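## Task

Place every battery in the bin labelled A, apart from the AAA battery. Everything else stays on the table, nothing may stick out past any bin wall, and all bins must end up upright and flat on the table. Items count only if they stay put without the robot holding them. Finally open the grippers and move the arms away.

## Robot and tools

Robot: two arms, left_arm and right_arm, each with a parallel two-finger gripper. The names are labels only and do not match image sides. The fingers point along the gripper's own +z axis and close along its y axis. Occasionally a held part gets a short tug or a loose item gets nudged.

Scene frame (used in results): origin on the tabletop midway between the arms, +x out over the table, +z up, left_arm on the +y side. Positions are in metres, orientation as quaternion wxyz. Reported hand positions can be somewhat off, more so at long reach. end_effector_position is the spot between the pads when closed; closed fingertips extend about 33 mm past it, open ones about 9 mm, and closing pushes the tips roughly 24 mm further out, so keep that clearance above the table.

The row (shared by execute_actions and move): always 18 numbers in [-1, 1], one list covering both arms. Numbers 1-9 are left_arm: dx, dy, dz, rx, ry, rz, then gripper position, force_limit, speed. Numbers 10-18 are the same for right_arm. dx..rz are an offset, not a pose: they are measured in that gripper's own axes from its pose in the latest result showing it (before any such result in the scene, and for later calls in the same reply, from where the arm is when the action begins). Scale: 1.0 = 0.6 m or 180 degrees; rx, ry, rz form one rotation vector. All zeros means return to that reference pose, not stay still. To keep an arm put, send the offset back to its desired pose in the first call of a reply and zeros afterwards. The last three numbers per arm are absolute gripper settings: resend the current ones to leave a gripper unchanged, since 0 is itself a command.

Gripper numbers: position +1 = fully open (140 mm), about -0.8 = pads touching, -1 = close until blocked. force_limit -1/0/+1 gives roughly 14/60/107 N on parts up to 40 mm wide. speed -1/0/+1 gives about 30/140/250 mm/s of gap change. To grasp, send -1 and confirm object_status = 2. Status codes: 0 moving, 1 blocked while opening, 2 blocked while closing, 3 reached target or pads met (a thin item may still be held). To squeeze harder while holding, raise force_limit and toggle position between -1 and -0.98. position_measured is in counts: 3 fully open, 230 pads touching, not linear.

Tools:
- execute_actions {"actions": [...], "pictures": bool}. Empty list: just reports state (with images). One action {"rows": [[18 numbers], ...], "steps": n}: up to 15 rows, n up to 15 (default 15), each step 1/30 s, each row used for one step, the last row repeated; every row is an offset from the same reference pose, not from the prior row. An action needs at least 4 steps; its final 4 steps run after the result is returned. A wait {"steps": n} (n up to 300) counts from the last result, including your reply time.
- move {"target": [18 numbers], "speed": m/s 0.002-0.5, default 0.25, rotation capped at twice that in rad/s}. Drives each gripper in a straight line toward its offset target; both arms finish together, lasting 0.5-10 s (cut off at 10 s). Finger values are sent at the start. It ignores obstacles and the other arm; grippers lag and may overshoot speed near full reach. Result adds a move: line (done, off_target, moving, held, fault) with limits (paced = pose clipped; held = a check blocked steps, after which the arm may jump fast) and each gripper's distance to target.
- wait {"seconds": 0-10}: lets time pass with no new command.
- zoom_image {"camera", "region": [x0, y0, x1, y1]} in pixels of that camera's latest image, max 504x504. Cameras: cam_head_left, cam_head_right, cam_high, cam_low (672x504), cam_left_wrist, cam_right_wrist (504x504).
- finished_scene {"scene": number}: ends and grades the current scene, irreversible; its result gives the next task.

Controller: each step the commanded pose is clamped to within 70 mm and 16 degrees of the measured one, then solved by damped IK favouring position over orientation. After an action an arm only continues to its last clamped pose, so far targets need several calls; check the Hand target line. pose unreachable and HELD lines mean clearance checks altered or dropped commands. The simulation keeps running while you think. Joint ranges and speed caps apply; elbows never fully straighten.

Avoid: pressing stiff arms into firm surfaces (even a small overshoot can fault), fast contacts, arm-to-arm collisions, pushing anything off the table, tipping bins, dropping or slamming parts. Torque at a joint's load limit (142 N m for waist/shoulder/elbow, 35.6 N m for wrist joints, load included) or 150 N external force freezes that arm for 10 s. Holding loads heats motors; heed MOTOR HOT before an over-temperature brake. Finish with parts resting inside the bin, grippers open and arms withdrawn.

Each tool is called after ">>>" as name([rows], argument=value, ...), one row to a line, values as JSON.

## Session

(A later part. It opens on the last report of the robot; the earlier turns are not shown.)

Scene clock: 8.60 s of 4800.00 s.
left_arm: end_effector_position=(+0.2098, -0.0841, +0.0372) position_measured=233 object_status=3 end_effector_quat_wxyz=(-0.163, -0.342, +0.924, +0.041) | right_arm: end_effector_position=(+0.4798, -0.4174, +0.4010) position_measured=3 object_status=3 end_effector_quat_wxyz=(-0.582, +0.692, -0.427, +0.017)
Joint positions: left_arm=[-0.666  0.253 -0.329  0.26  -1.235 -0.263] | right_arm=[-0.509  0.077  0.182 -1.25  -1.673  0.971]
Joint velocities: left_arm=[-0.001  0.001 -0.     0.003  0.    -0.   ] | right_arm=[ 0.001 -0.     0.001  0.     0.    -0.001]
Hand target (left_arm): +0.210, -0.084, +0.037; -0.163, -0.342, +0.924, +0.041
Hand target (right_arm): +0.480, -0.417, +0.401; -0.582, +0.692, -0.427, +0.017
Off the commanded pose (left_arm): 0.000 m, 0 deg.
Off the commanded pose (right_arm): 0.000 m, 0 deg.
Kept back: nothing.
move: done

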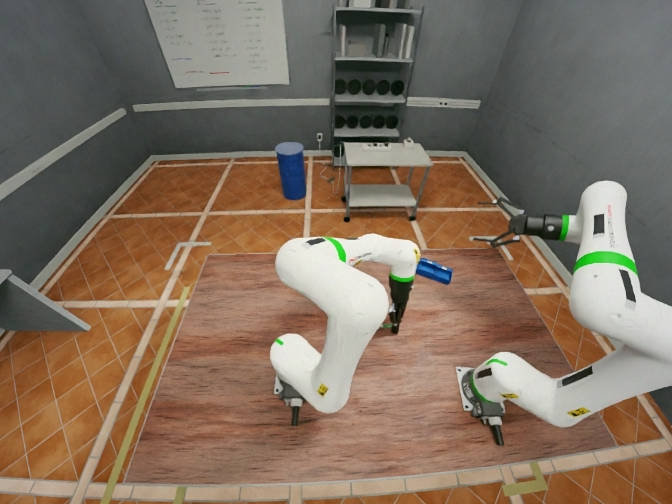

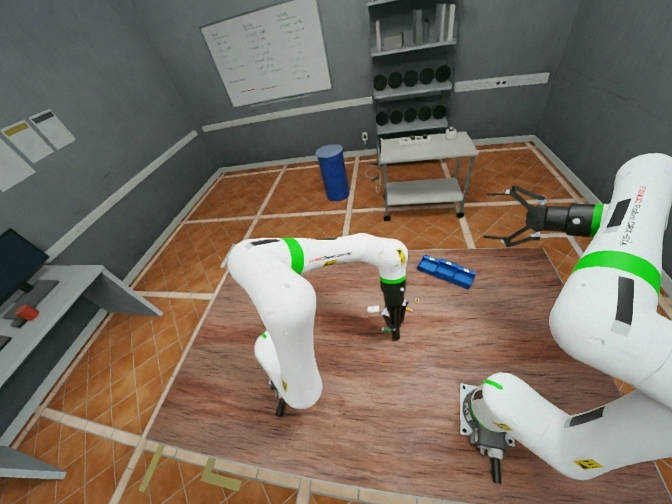

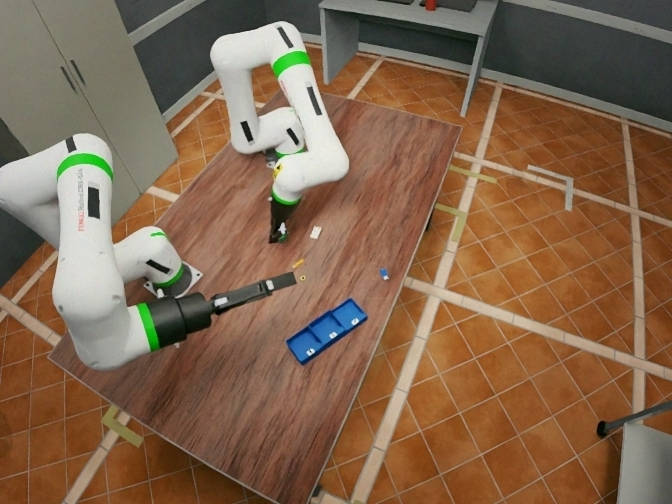

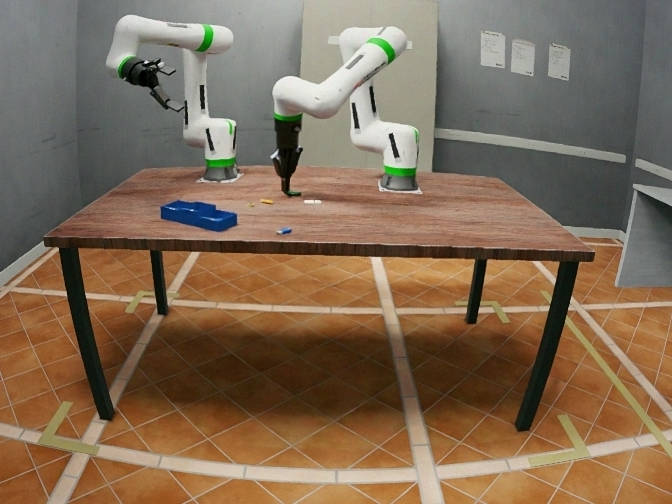

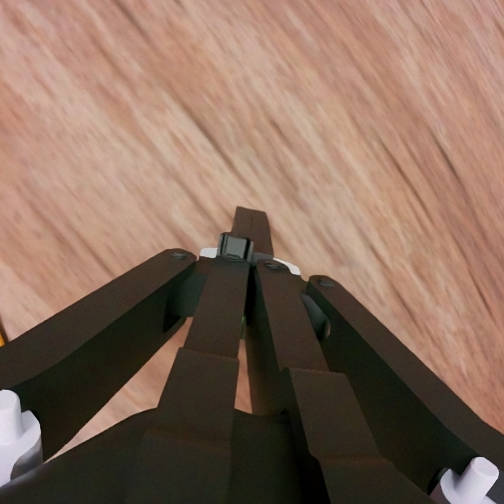

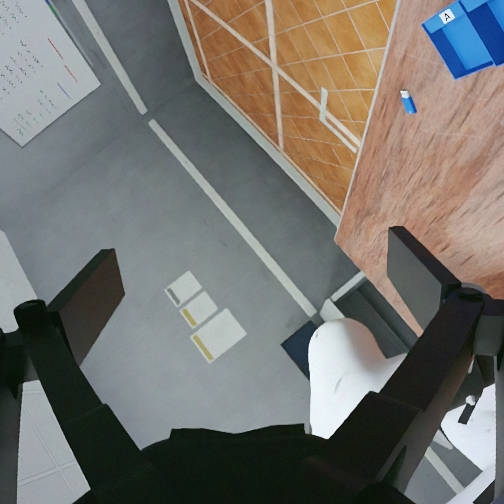

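Missed; tips meet further up in image. Reopen, shift −x, retry.

>>> move(target=[-0.06,0,-0.017,0,0,0,1,0,0,0,0,0,0,0,0,1,0,0])

>>> move(target=[0,0,0,0,0,0,-1,0,0,0,0,0,0,0,0,1,0,0])

Scene clock: 10.10 s of 4800.00 s.
left_arm: end_effector_position=(+0.2388, -0.0603, +0.0370) position_measured=3 object_status=3 end_effector_quat_wxyz=(-0.163, -0.342, +0.924, +0.041) | right_arm: end_effector_position=(+0.4798, -0.4174, +0.4010) position_measured=3 object_status=3 end_effector_quat_wxyz=(-0.582, +0.692, -0.427, +0.017)
Joint positions: left_arm=[-0.588  0.249 -0.328  0.239 -1.255 -0.328] | right_arm=[-0.509  0.077  0.182 -1.25  -1.673  0.971]
Joint velocities: left_arm=[ 0.001  0.    -0.     0.     0.    -0.   ] | right_arm=[-0.001 -0.    -0.002  0.    -0.     0.001]
Hand target (left_arm): +0.239, -0.060, +0.037; -0.163, -0.342, +0.924, +0.042
Hand target (right_arm): +0.480, -0.417, +0.401; -0.582, +0.692, -0.427, +0.017
Off the commanded pose (left_arm): 0.000 m, 0 deg.
Off the commanded pose (right_arm): 0.000 m, 0 deg.
Kept back: nothing.
move: done

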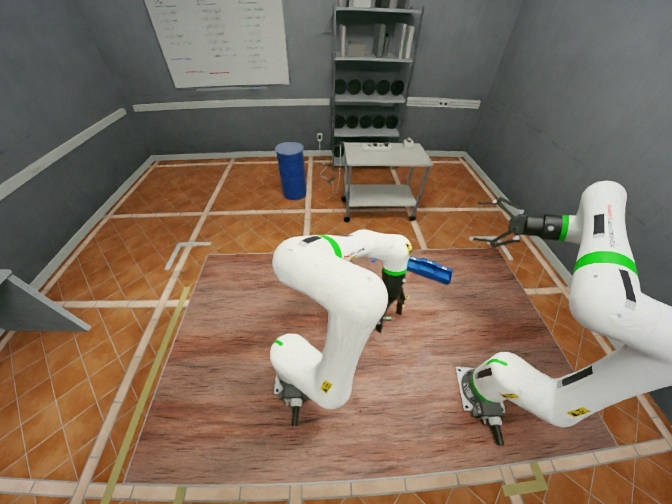

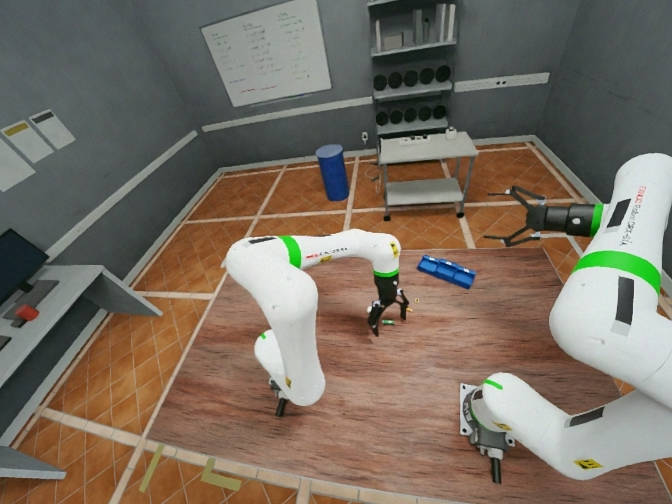

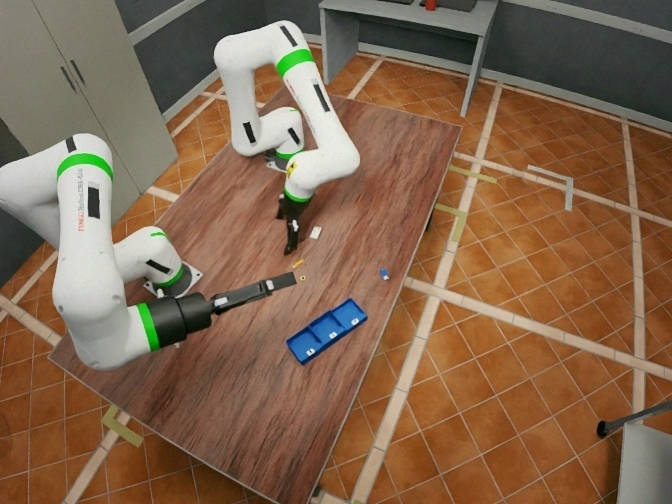

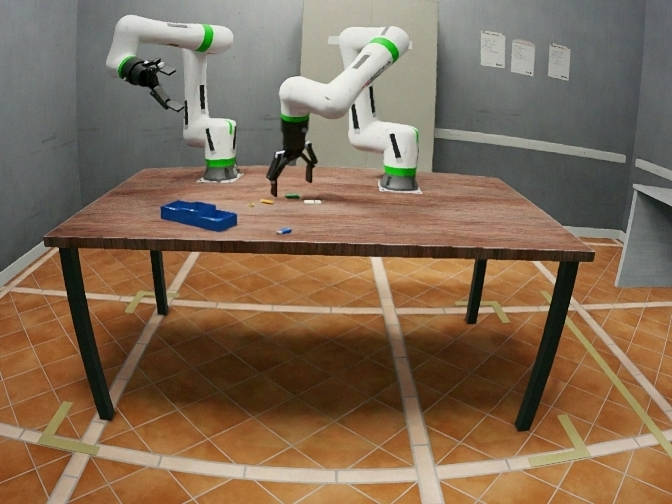

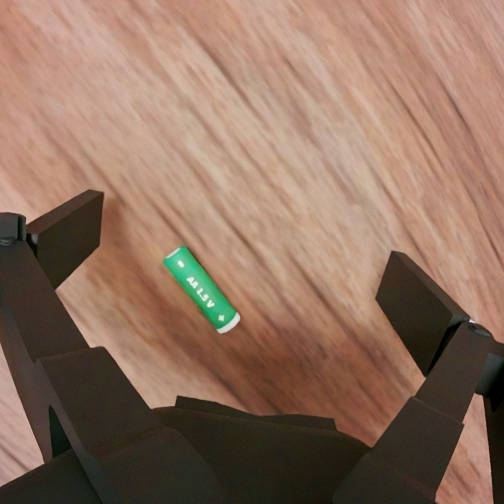

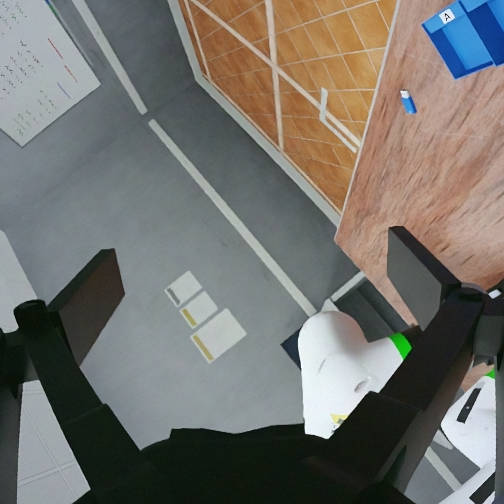

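Scene clock: 11.33 s of 4800.00 s.
left_arm: end_effector_position=(+0.2387, -0.0601, +0.0368) position_measured=233 object_status=3 end_effector_quat_wxyz=(-0.163, -0.342, +0.924, +0.042) | right_arm: end_effector_position=(+0.4798, -0.4174, +0.4010) position_measured=3 object_status=3 end_effector_quat_wxyz=(-0.582, +0.692, -0.427, +0.017)
Joint positions: left_arm=[-0.588  0.249 -0.329  0.238 -1.255 -0.328] | right_arm=[-0.509  0.077  0.182 -1.25  -1.673  0.971]
Joint velocities: left_arm=[ 0.001 -0.001  0.004  0.005  0.     0.   ] | right_arm=[-0.    -0.001 -0.001  0.     0.    -0.001]
Hand target (left_arm): +0.239, -0.060, +0.037; -0.163, -0.342, +0.924, +0.041
Hand target (right_arm): +0.480, -0.417, +0.401; -0.582, +0.692, -0.427, +0.017
Off the commanded pose (left_arm): 0.000 m, 0 deg.
Off the commanded pose (right_arm): 0.000 m, 0 deg.
Kept back: nothing.
move: done

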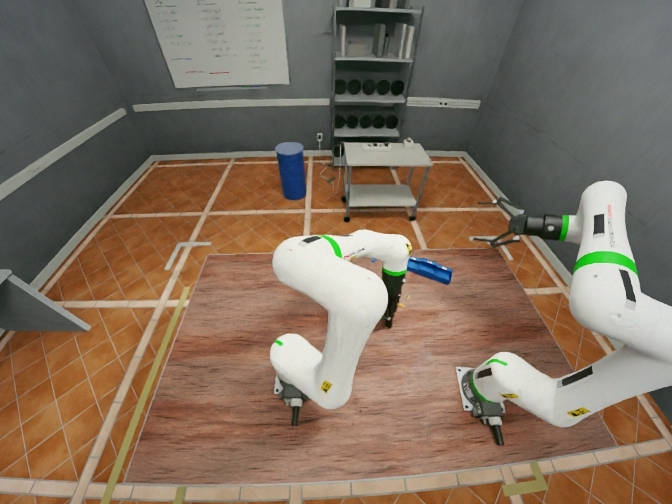

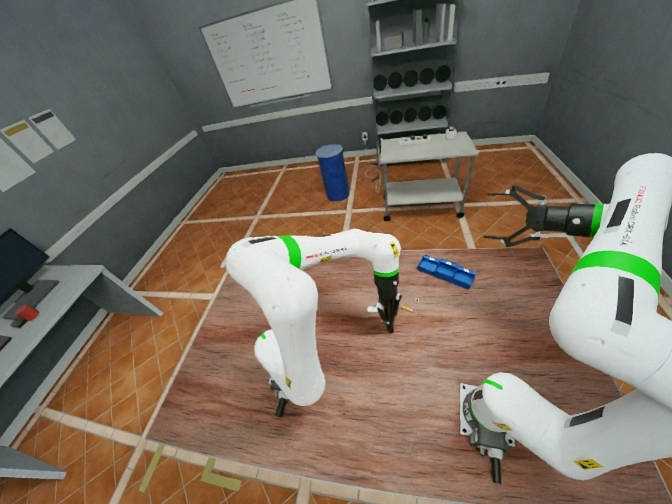

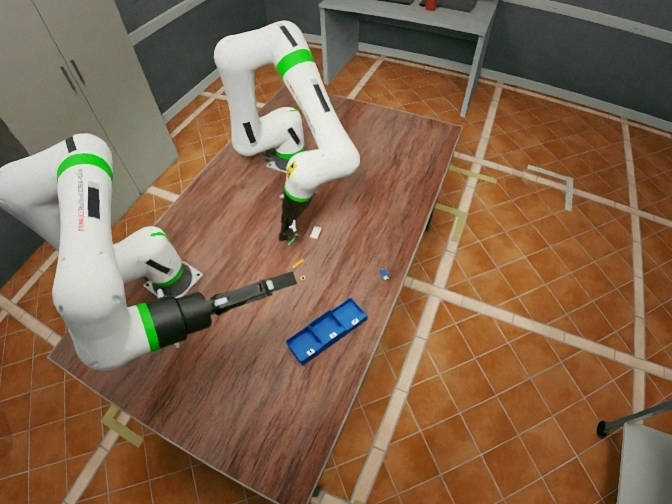

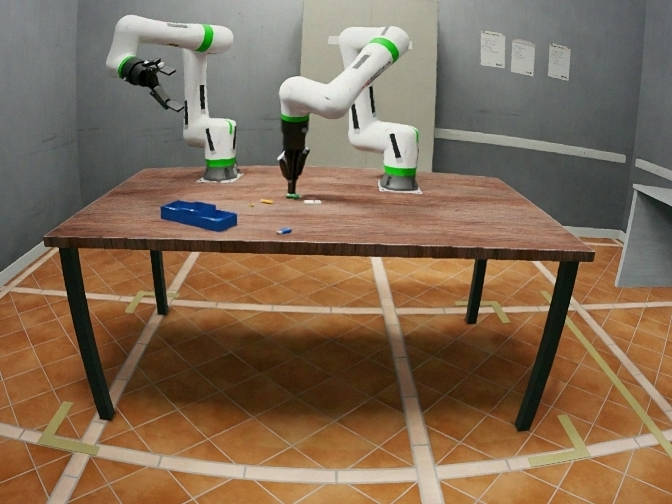

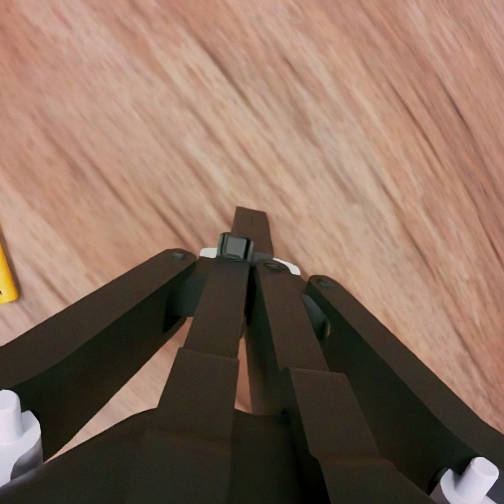

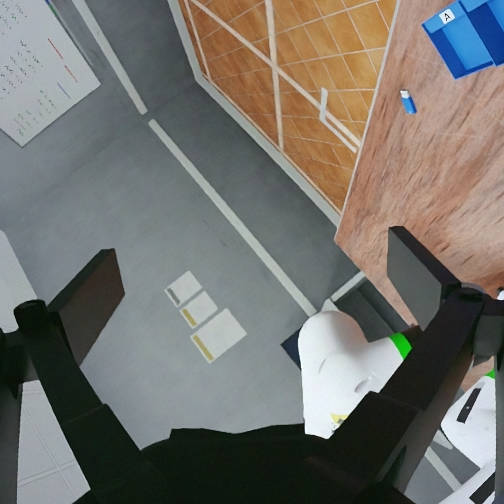

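Same again, looking first.

>>> move(target=[-0.06,0,-0.017,0,0,0,1,0,0,0,0,0,0,0,0,1,0,0])

Scene clock: 12.83 s of 4800.00 s.
left_arm: end_effector_position=(+0.2677, -0.0363, +0.0365) position_measured=3 object_status=3 end_effector_quat_wxyz=(-0.163, -0.342, +0.924, +0.042) | right_arm: end_effector_position=(+0.4798, -0.4174, +0.4010) position_measured=3 object_status=3 end_effector_quat_wxyz=(-0.582, +0.692, -0.427, +0.017)
Joint positions: left_arm=[-0.511  0.252 -0.32   0.216 -1.276 -0.392] | right_arm=[-0.509  0.077  0.182 -1.25  -1.673  0.971]
Joint velocities: left_arm=[-0.003 -0.001 -0.    -0.     0.     0.   ] | right_arm=[-0.001 -0.001 -0.001  0.    -0.    -0.   ]
Hand target (left_arm): +0.268, -0.036, +0.037; -0.163, -0.342, +0.924, +0.042
Hand target (right_arm): +0.480, -0.417, +0.401; -0.582, +0.692, -0.427, +0.017
Off the commanded pose (left_arm): 0.000 m, 0 deg.
Off the commanded pose (right_arm): 0.000 m, 0 deg.
Kept back: nothing.
move: done

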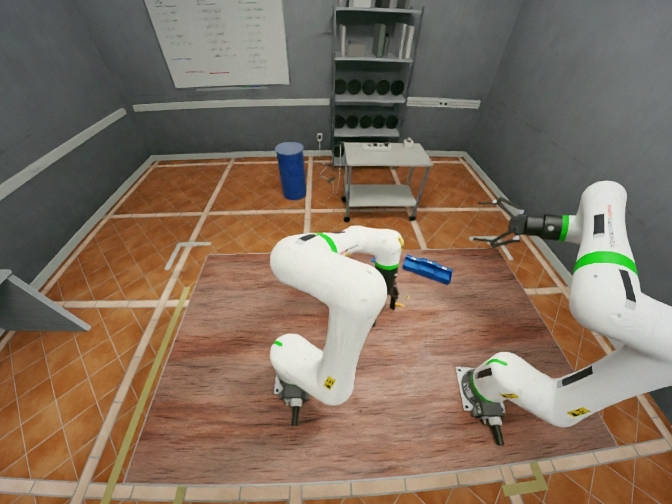

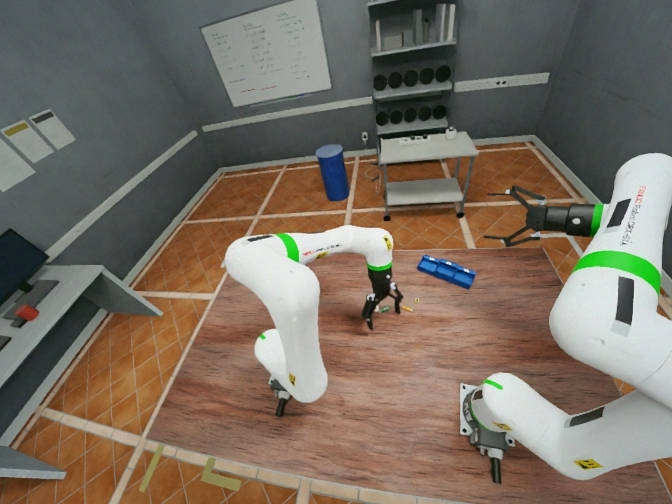

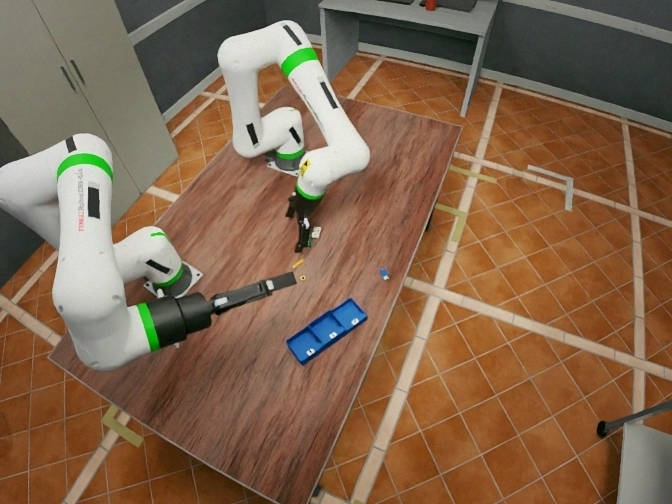

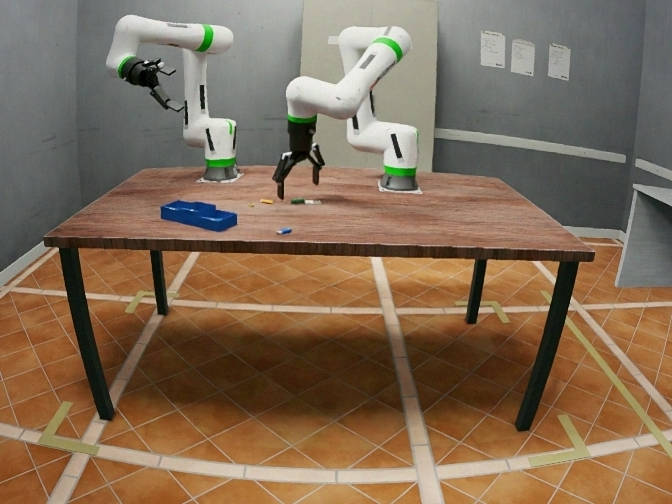

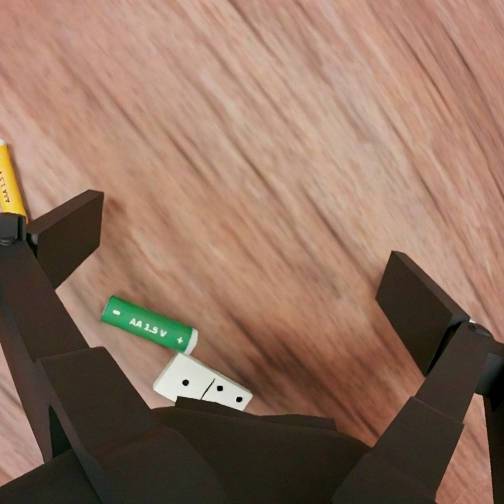

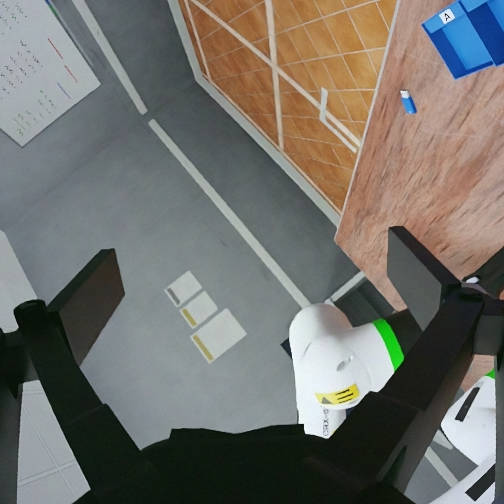

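>>> move(target=[-0.09,-0.07,-0.08,0,0,0.4,1,0,0,0,0,0,0,0,0,1,0,0])

Scene clock: 15.97 s of 4800.00 s.
left_arm: end_effector_position=(+0.3480, -0.0313, +0.0590) position_measured=3 object_status=3 end_effector_quat_wxyz=(-0.157, +0.266, +0.949, -0.062) | right_arm: end_effector_position=(+0.4798, -0.4174, +0.4010) position_measured=3 object_status=3 end_effector_quat_wxyz=(-0.582, +0.692, -0.427, +0.017)
Joint positions: left_arm=[-0.423  0.352 -0.12   0.185 -1.388 -1.705] | right_arm=[-0.509  0.077  0.182 -1.25  -1.673  0.971]
Joint velocities: left_arm=[ 0.    -0.     0.     0.    -0.    -0.001] | right_arm=[-0.002  0.001 -0.003 -0.     0.    -0.   ]
Hand target (left_arm): +0.348, -0.031, +0.059; -0.157, +0.266, +0.949, -0.062
Hand target (right_arm): +0.480, -0.417, +0.401; -0.582, +0.692, -0.427, +0.017
Off the commanded pose (left_arm): 0.000 m, 0 deg.
Off the commanded pose (right_arm): 0.000 m, 0 deg.
Kept back: nothing.
move: done

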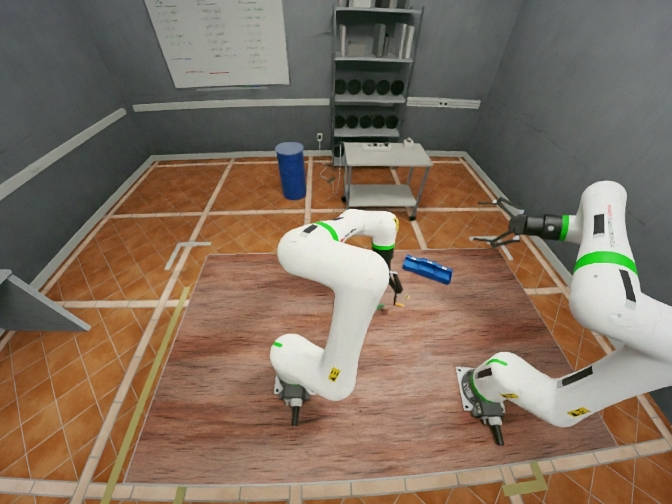

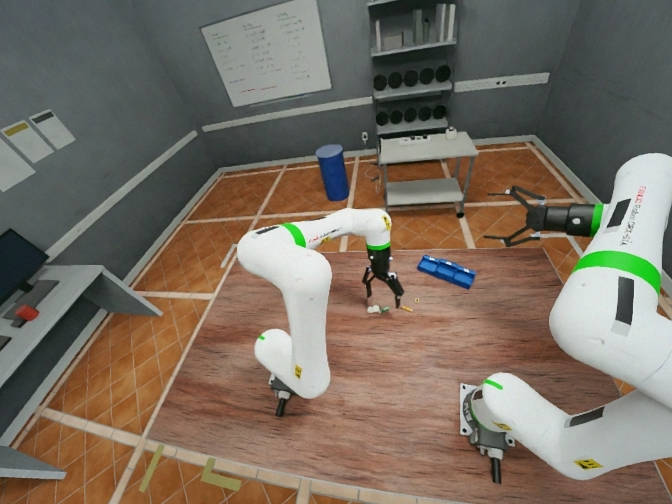

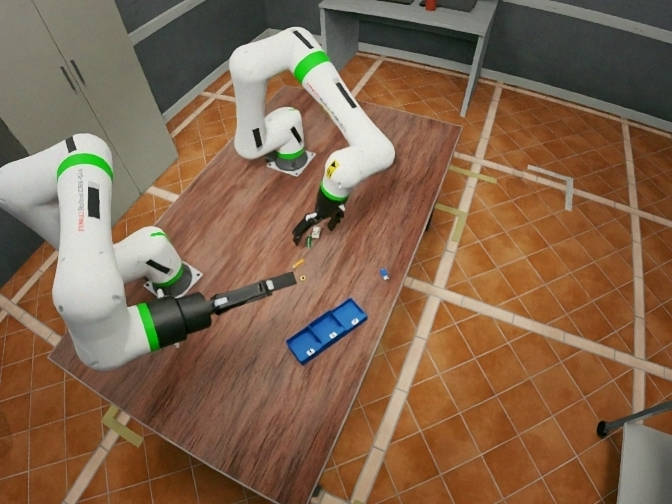

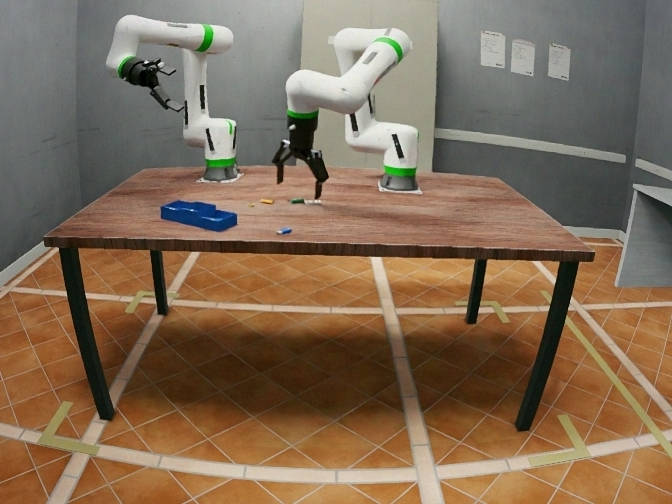

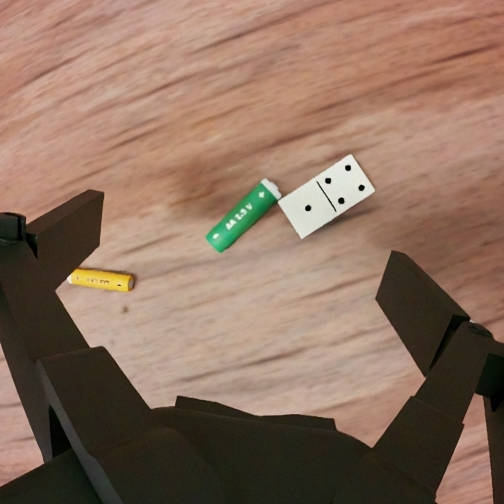

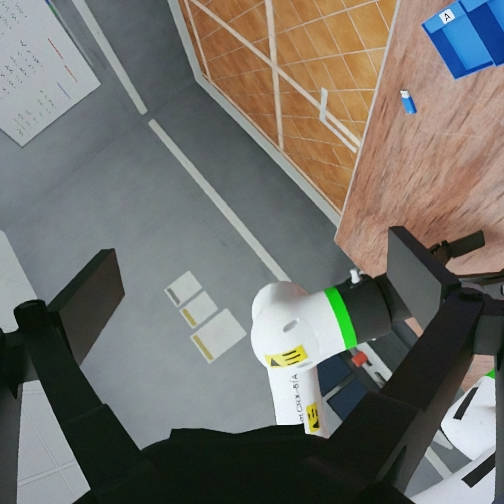

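Well placed. Rotate 40° more, pre-narrow, descend, close.

>>> move(target=[0,0,0.035,0,0,0.22,0,0,0,0,0,0,0,0,0,1,0,0])

>>> move(target=[0,0,0,0,0,0,-1,0,0,0,0,0,0,0,0,1,0,0])

Scene clock: 27.77 s of 4800.00 s.
left_arm: end_effector_position=(+0.3408, -0.0299, +0.0411) position_measured=128 object_status=3 end_effector_quat_wxyz=(-0.129, +0.565, +0.807, -0.109) | right_arm: end_effector_position=(+0.4798, -0.4174, +0.4010) position_measured=3 object_status=3 end_effector_quat_wxyz=(-0.582, +0.692, -0.427, +0.017)
Joint positions: left_arm=[-0.43   0.359 -0.157  0.184 -1.347 -2.381] | right_arm=[-0.509  0.077  0.182 -1.25  -1.673  0.971]
Joint velocities: left_arm=[ 0.001 -0.001  0.    -0.     0.    -0.   ] | right_arm=[ 0.001  0.     0.    -0.    -0.     0.   ]
Hand target (left_arm): +0.341, -0.030, +0.041; -0.129, +0.565, +0.807, -0.109
Hand target (right_arm): +0.480, -0.417, +0.401; -0.582, +0.692, -0.427, +0.017
Off the commanded pose (left_arm): 0.003 m, 1 deg.
Off the commanded pose (right_arm): 0.000 m, 0 deg.
FORCE FAULT: contact force on the left arm reached its limit, and that arm stopped for 10 seconds. The contact can be on any part of that arm, not only on its tool. That arm's remaining commands of this call were not run. That arm holds still and accepts commands again. Move the arm away from the contact; if what it grips holds it there, let go first. Pushing or pulling that hard again can fault the arm again.
Kept back: nothing.
move: fault (left_arm)

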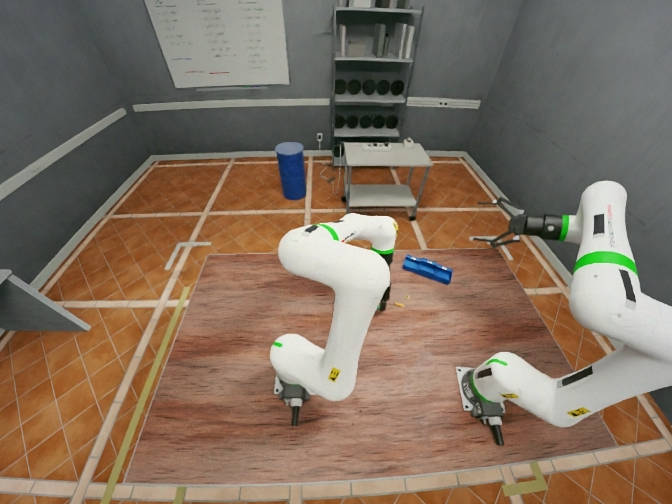

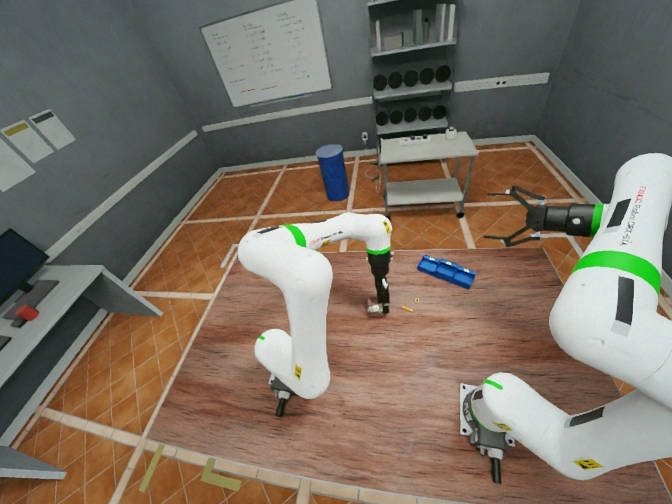

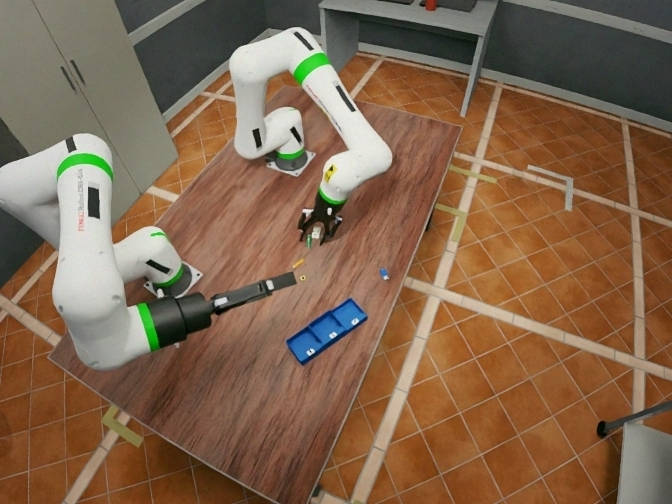

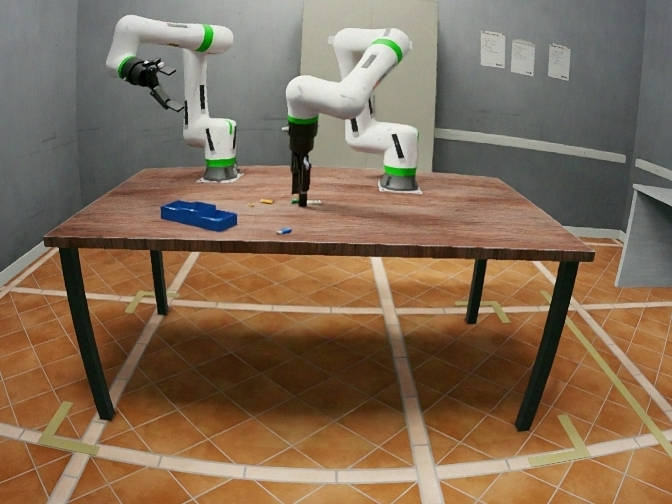

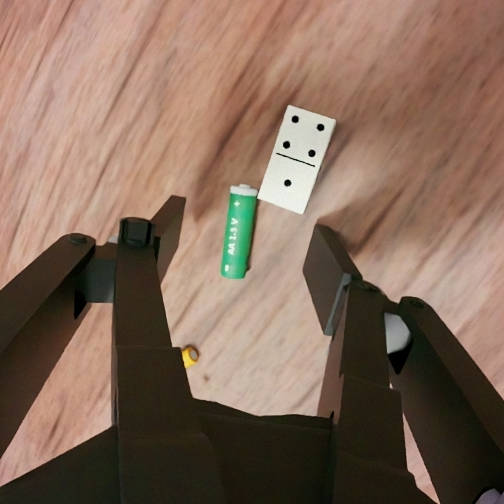

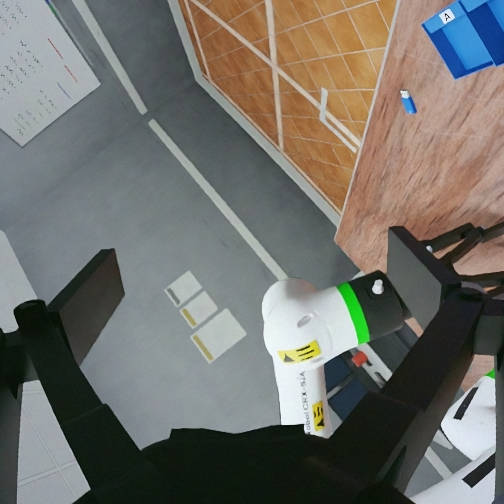

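not run: a fault stop came before this call.

>>> move(target=[0,0,-0.005,0,0,0,-1,0,0,0,0,0,0,0,0,1,0,0])

Scene clock: 28.70 s of 4800.00 s.
left_arm: end_effector_position=(+0.3419, -0.0300, +0.0442) position_measured=233 object_status=3 end_effector_quat_wxyz=(-0.129, +0.565, +0.807, -0.109) | right_arm: end_effector_position=(+0.4798, -0.4174, +0.4010) position_measured=3 object_status=3 end_effector_quat_wxyz=(-0.582, +0.692, -0.427, +0.017)
Joint positions: left_arm=[-0.428  0.358 -0.151  0.184 -1.354 -2.381] | right_arm=[-0.509  0.077  0.182 -1.25  -1.673  0.971]
Joint velocities: left_arm=[ 0.001  0.002 -0.    -0.003 -0.    -0.   ] | right_arm=[ 0.  0. -0.  0. -0. -0.]
Hand target (left_arm): +0.342, -0.030, +0.044; -0.129, +0.565, +0.807, -0.109
Hand target (right_arm): +0.480, -0.417, +0.401; -0.582, +0.692, -0.427, +0.017
Off the commanded pose (left_arm): 0.000 m, 0 deg.
Off the commanded pose (right_arm): 0.000 m, 0 deg.
Kept back: nothing.
move: done

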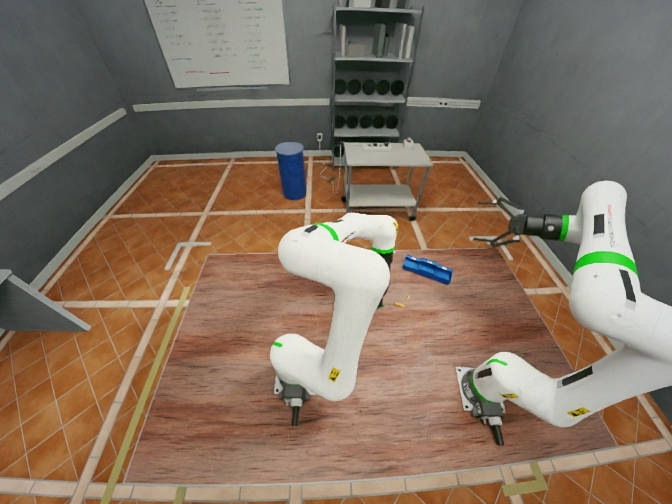

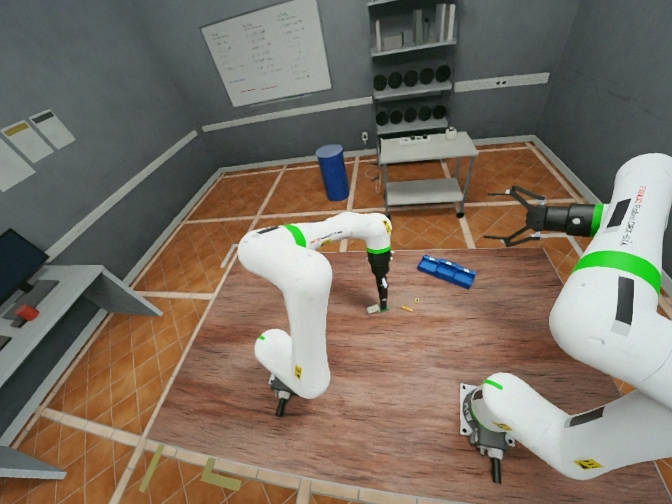

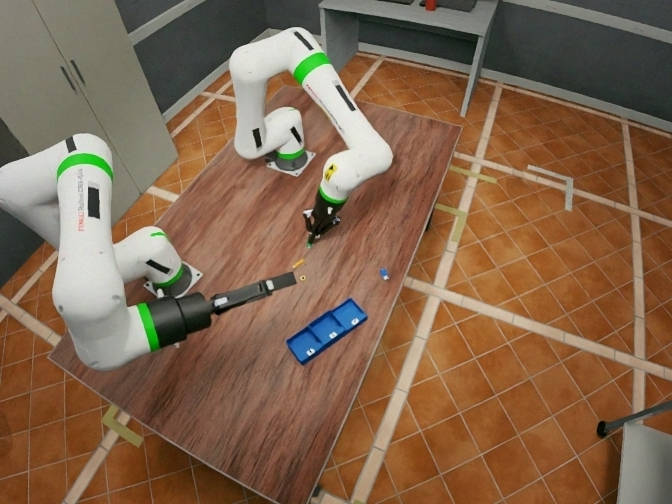

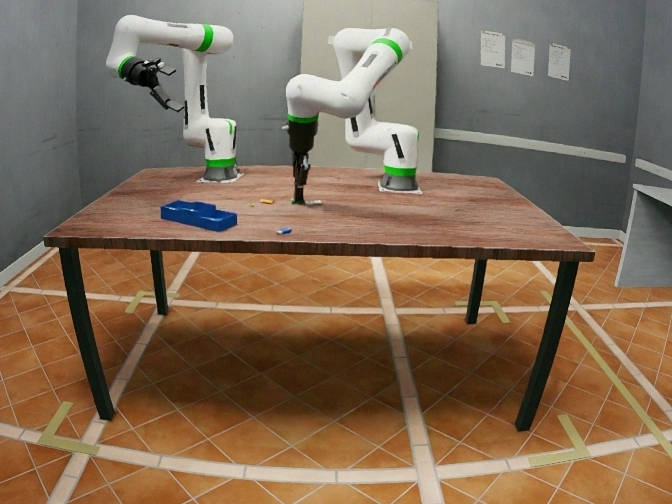

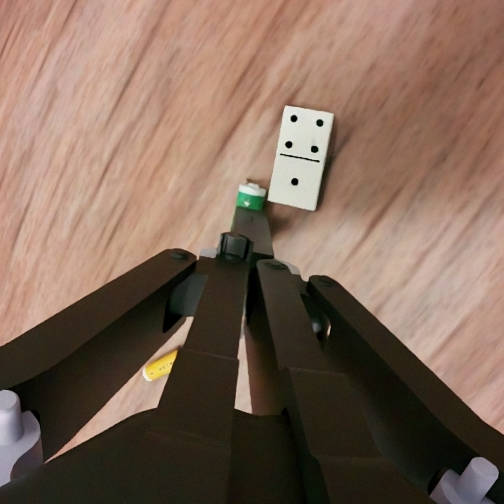

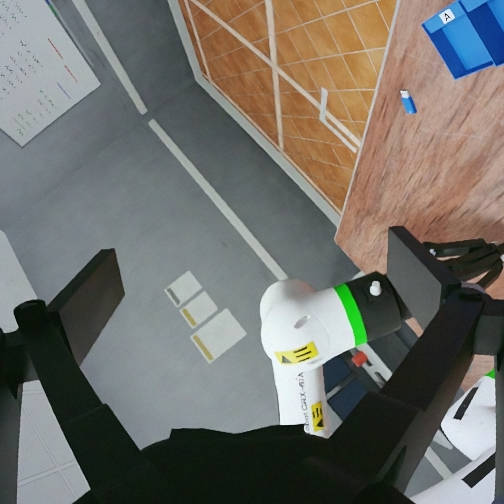

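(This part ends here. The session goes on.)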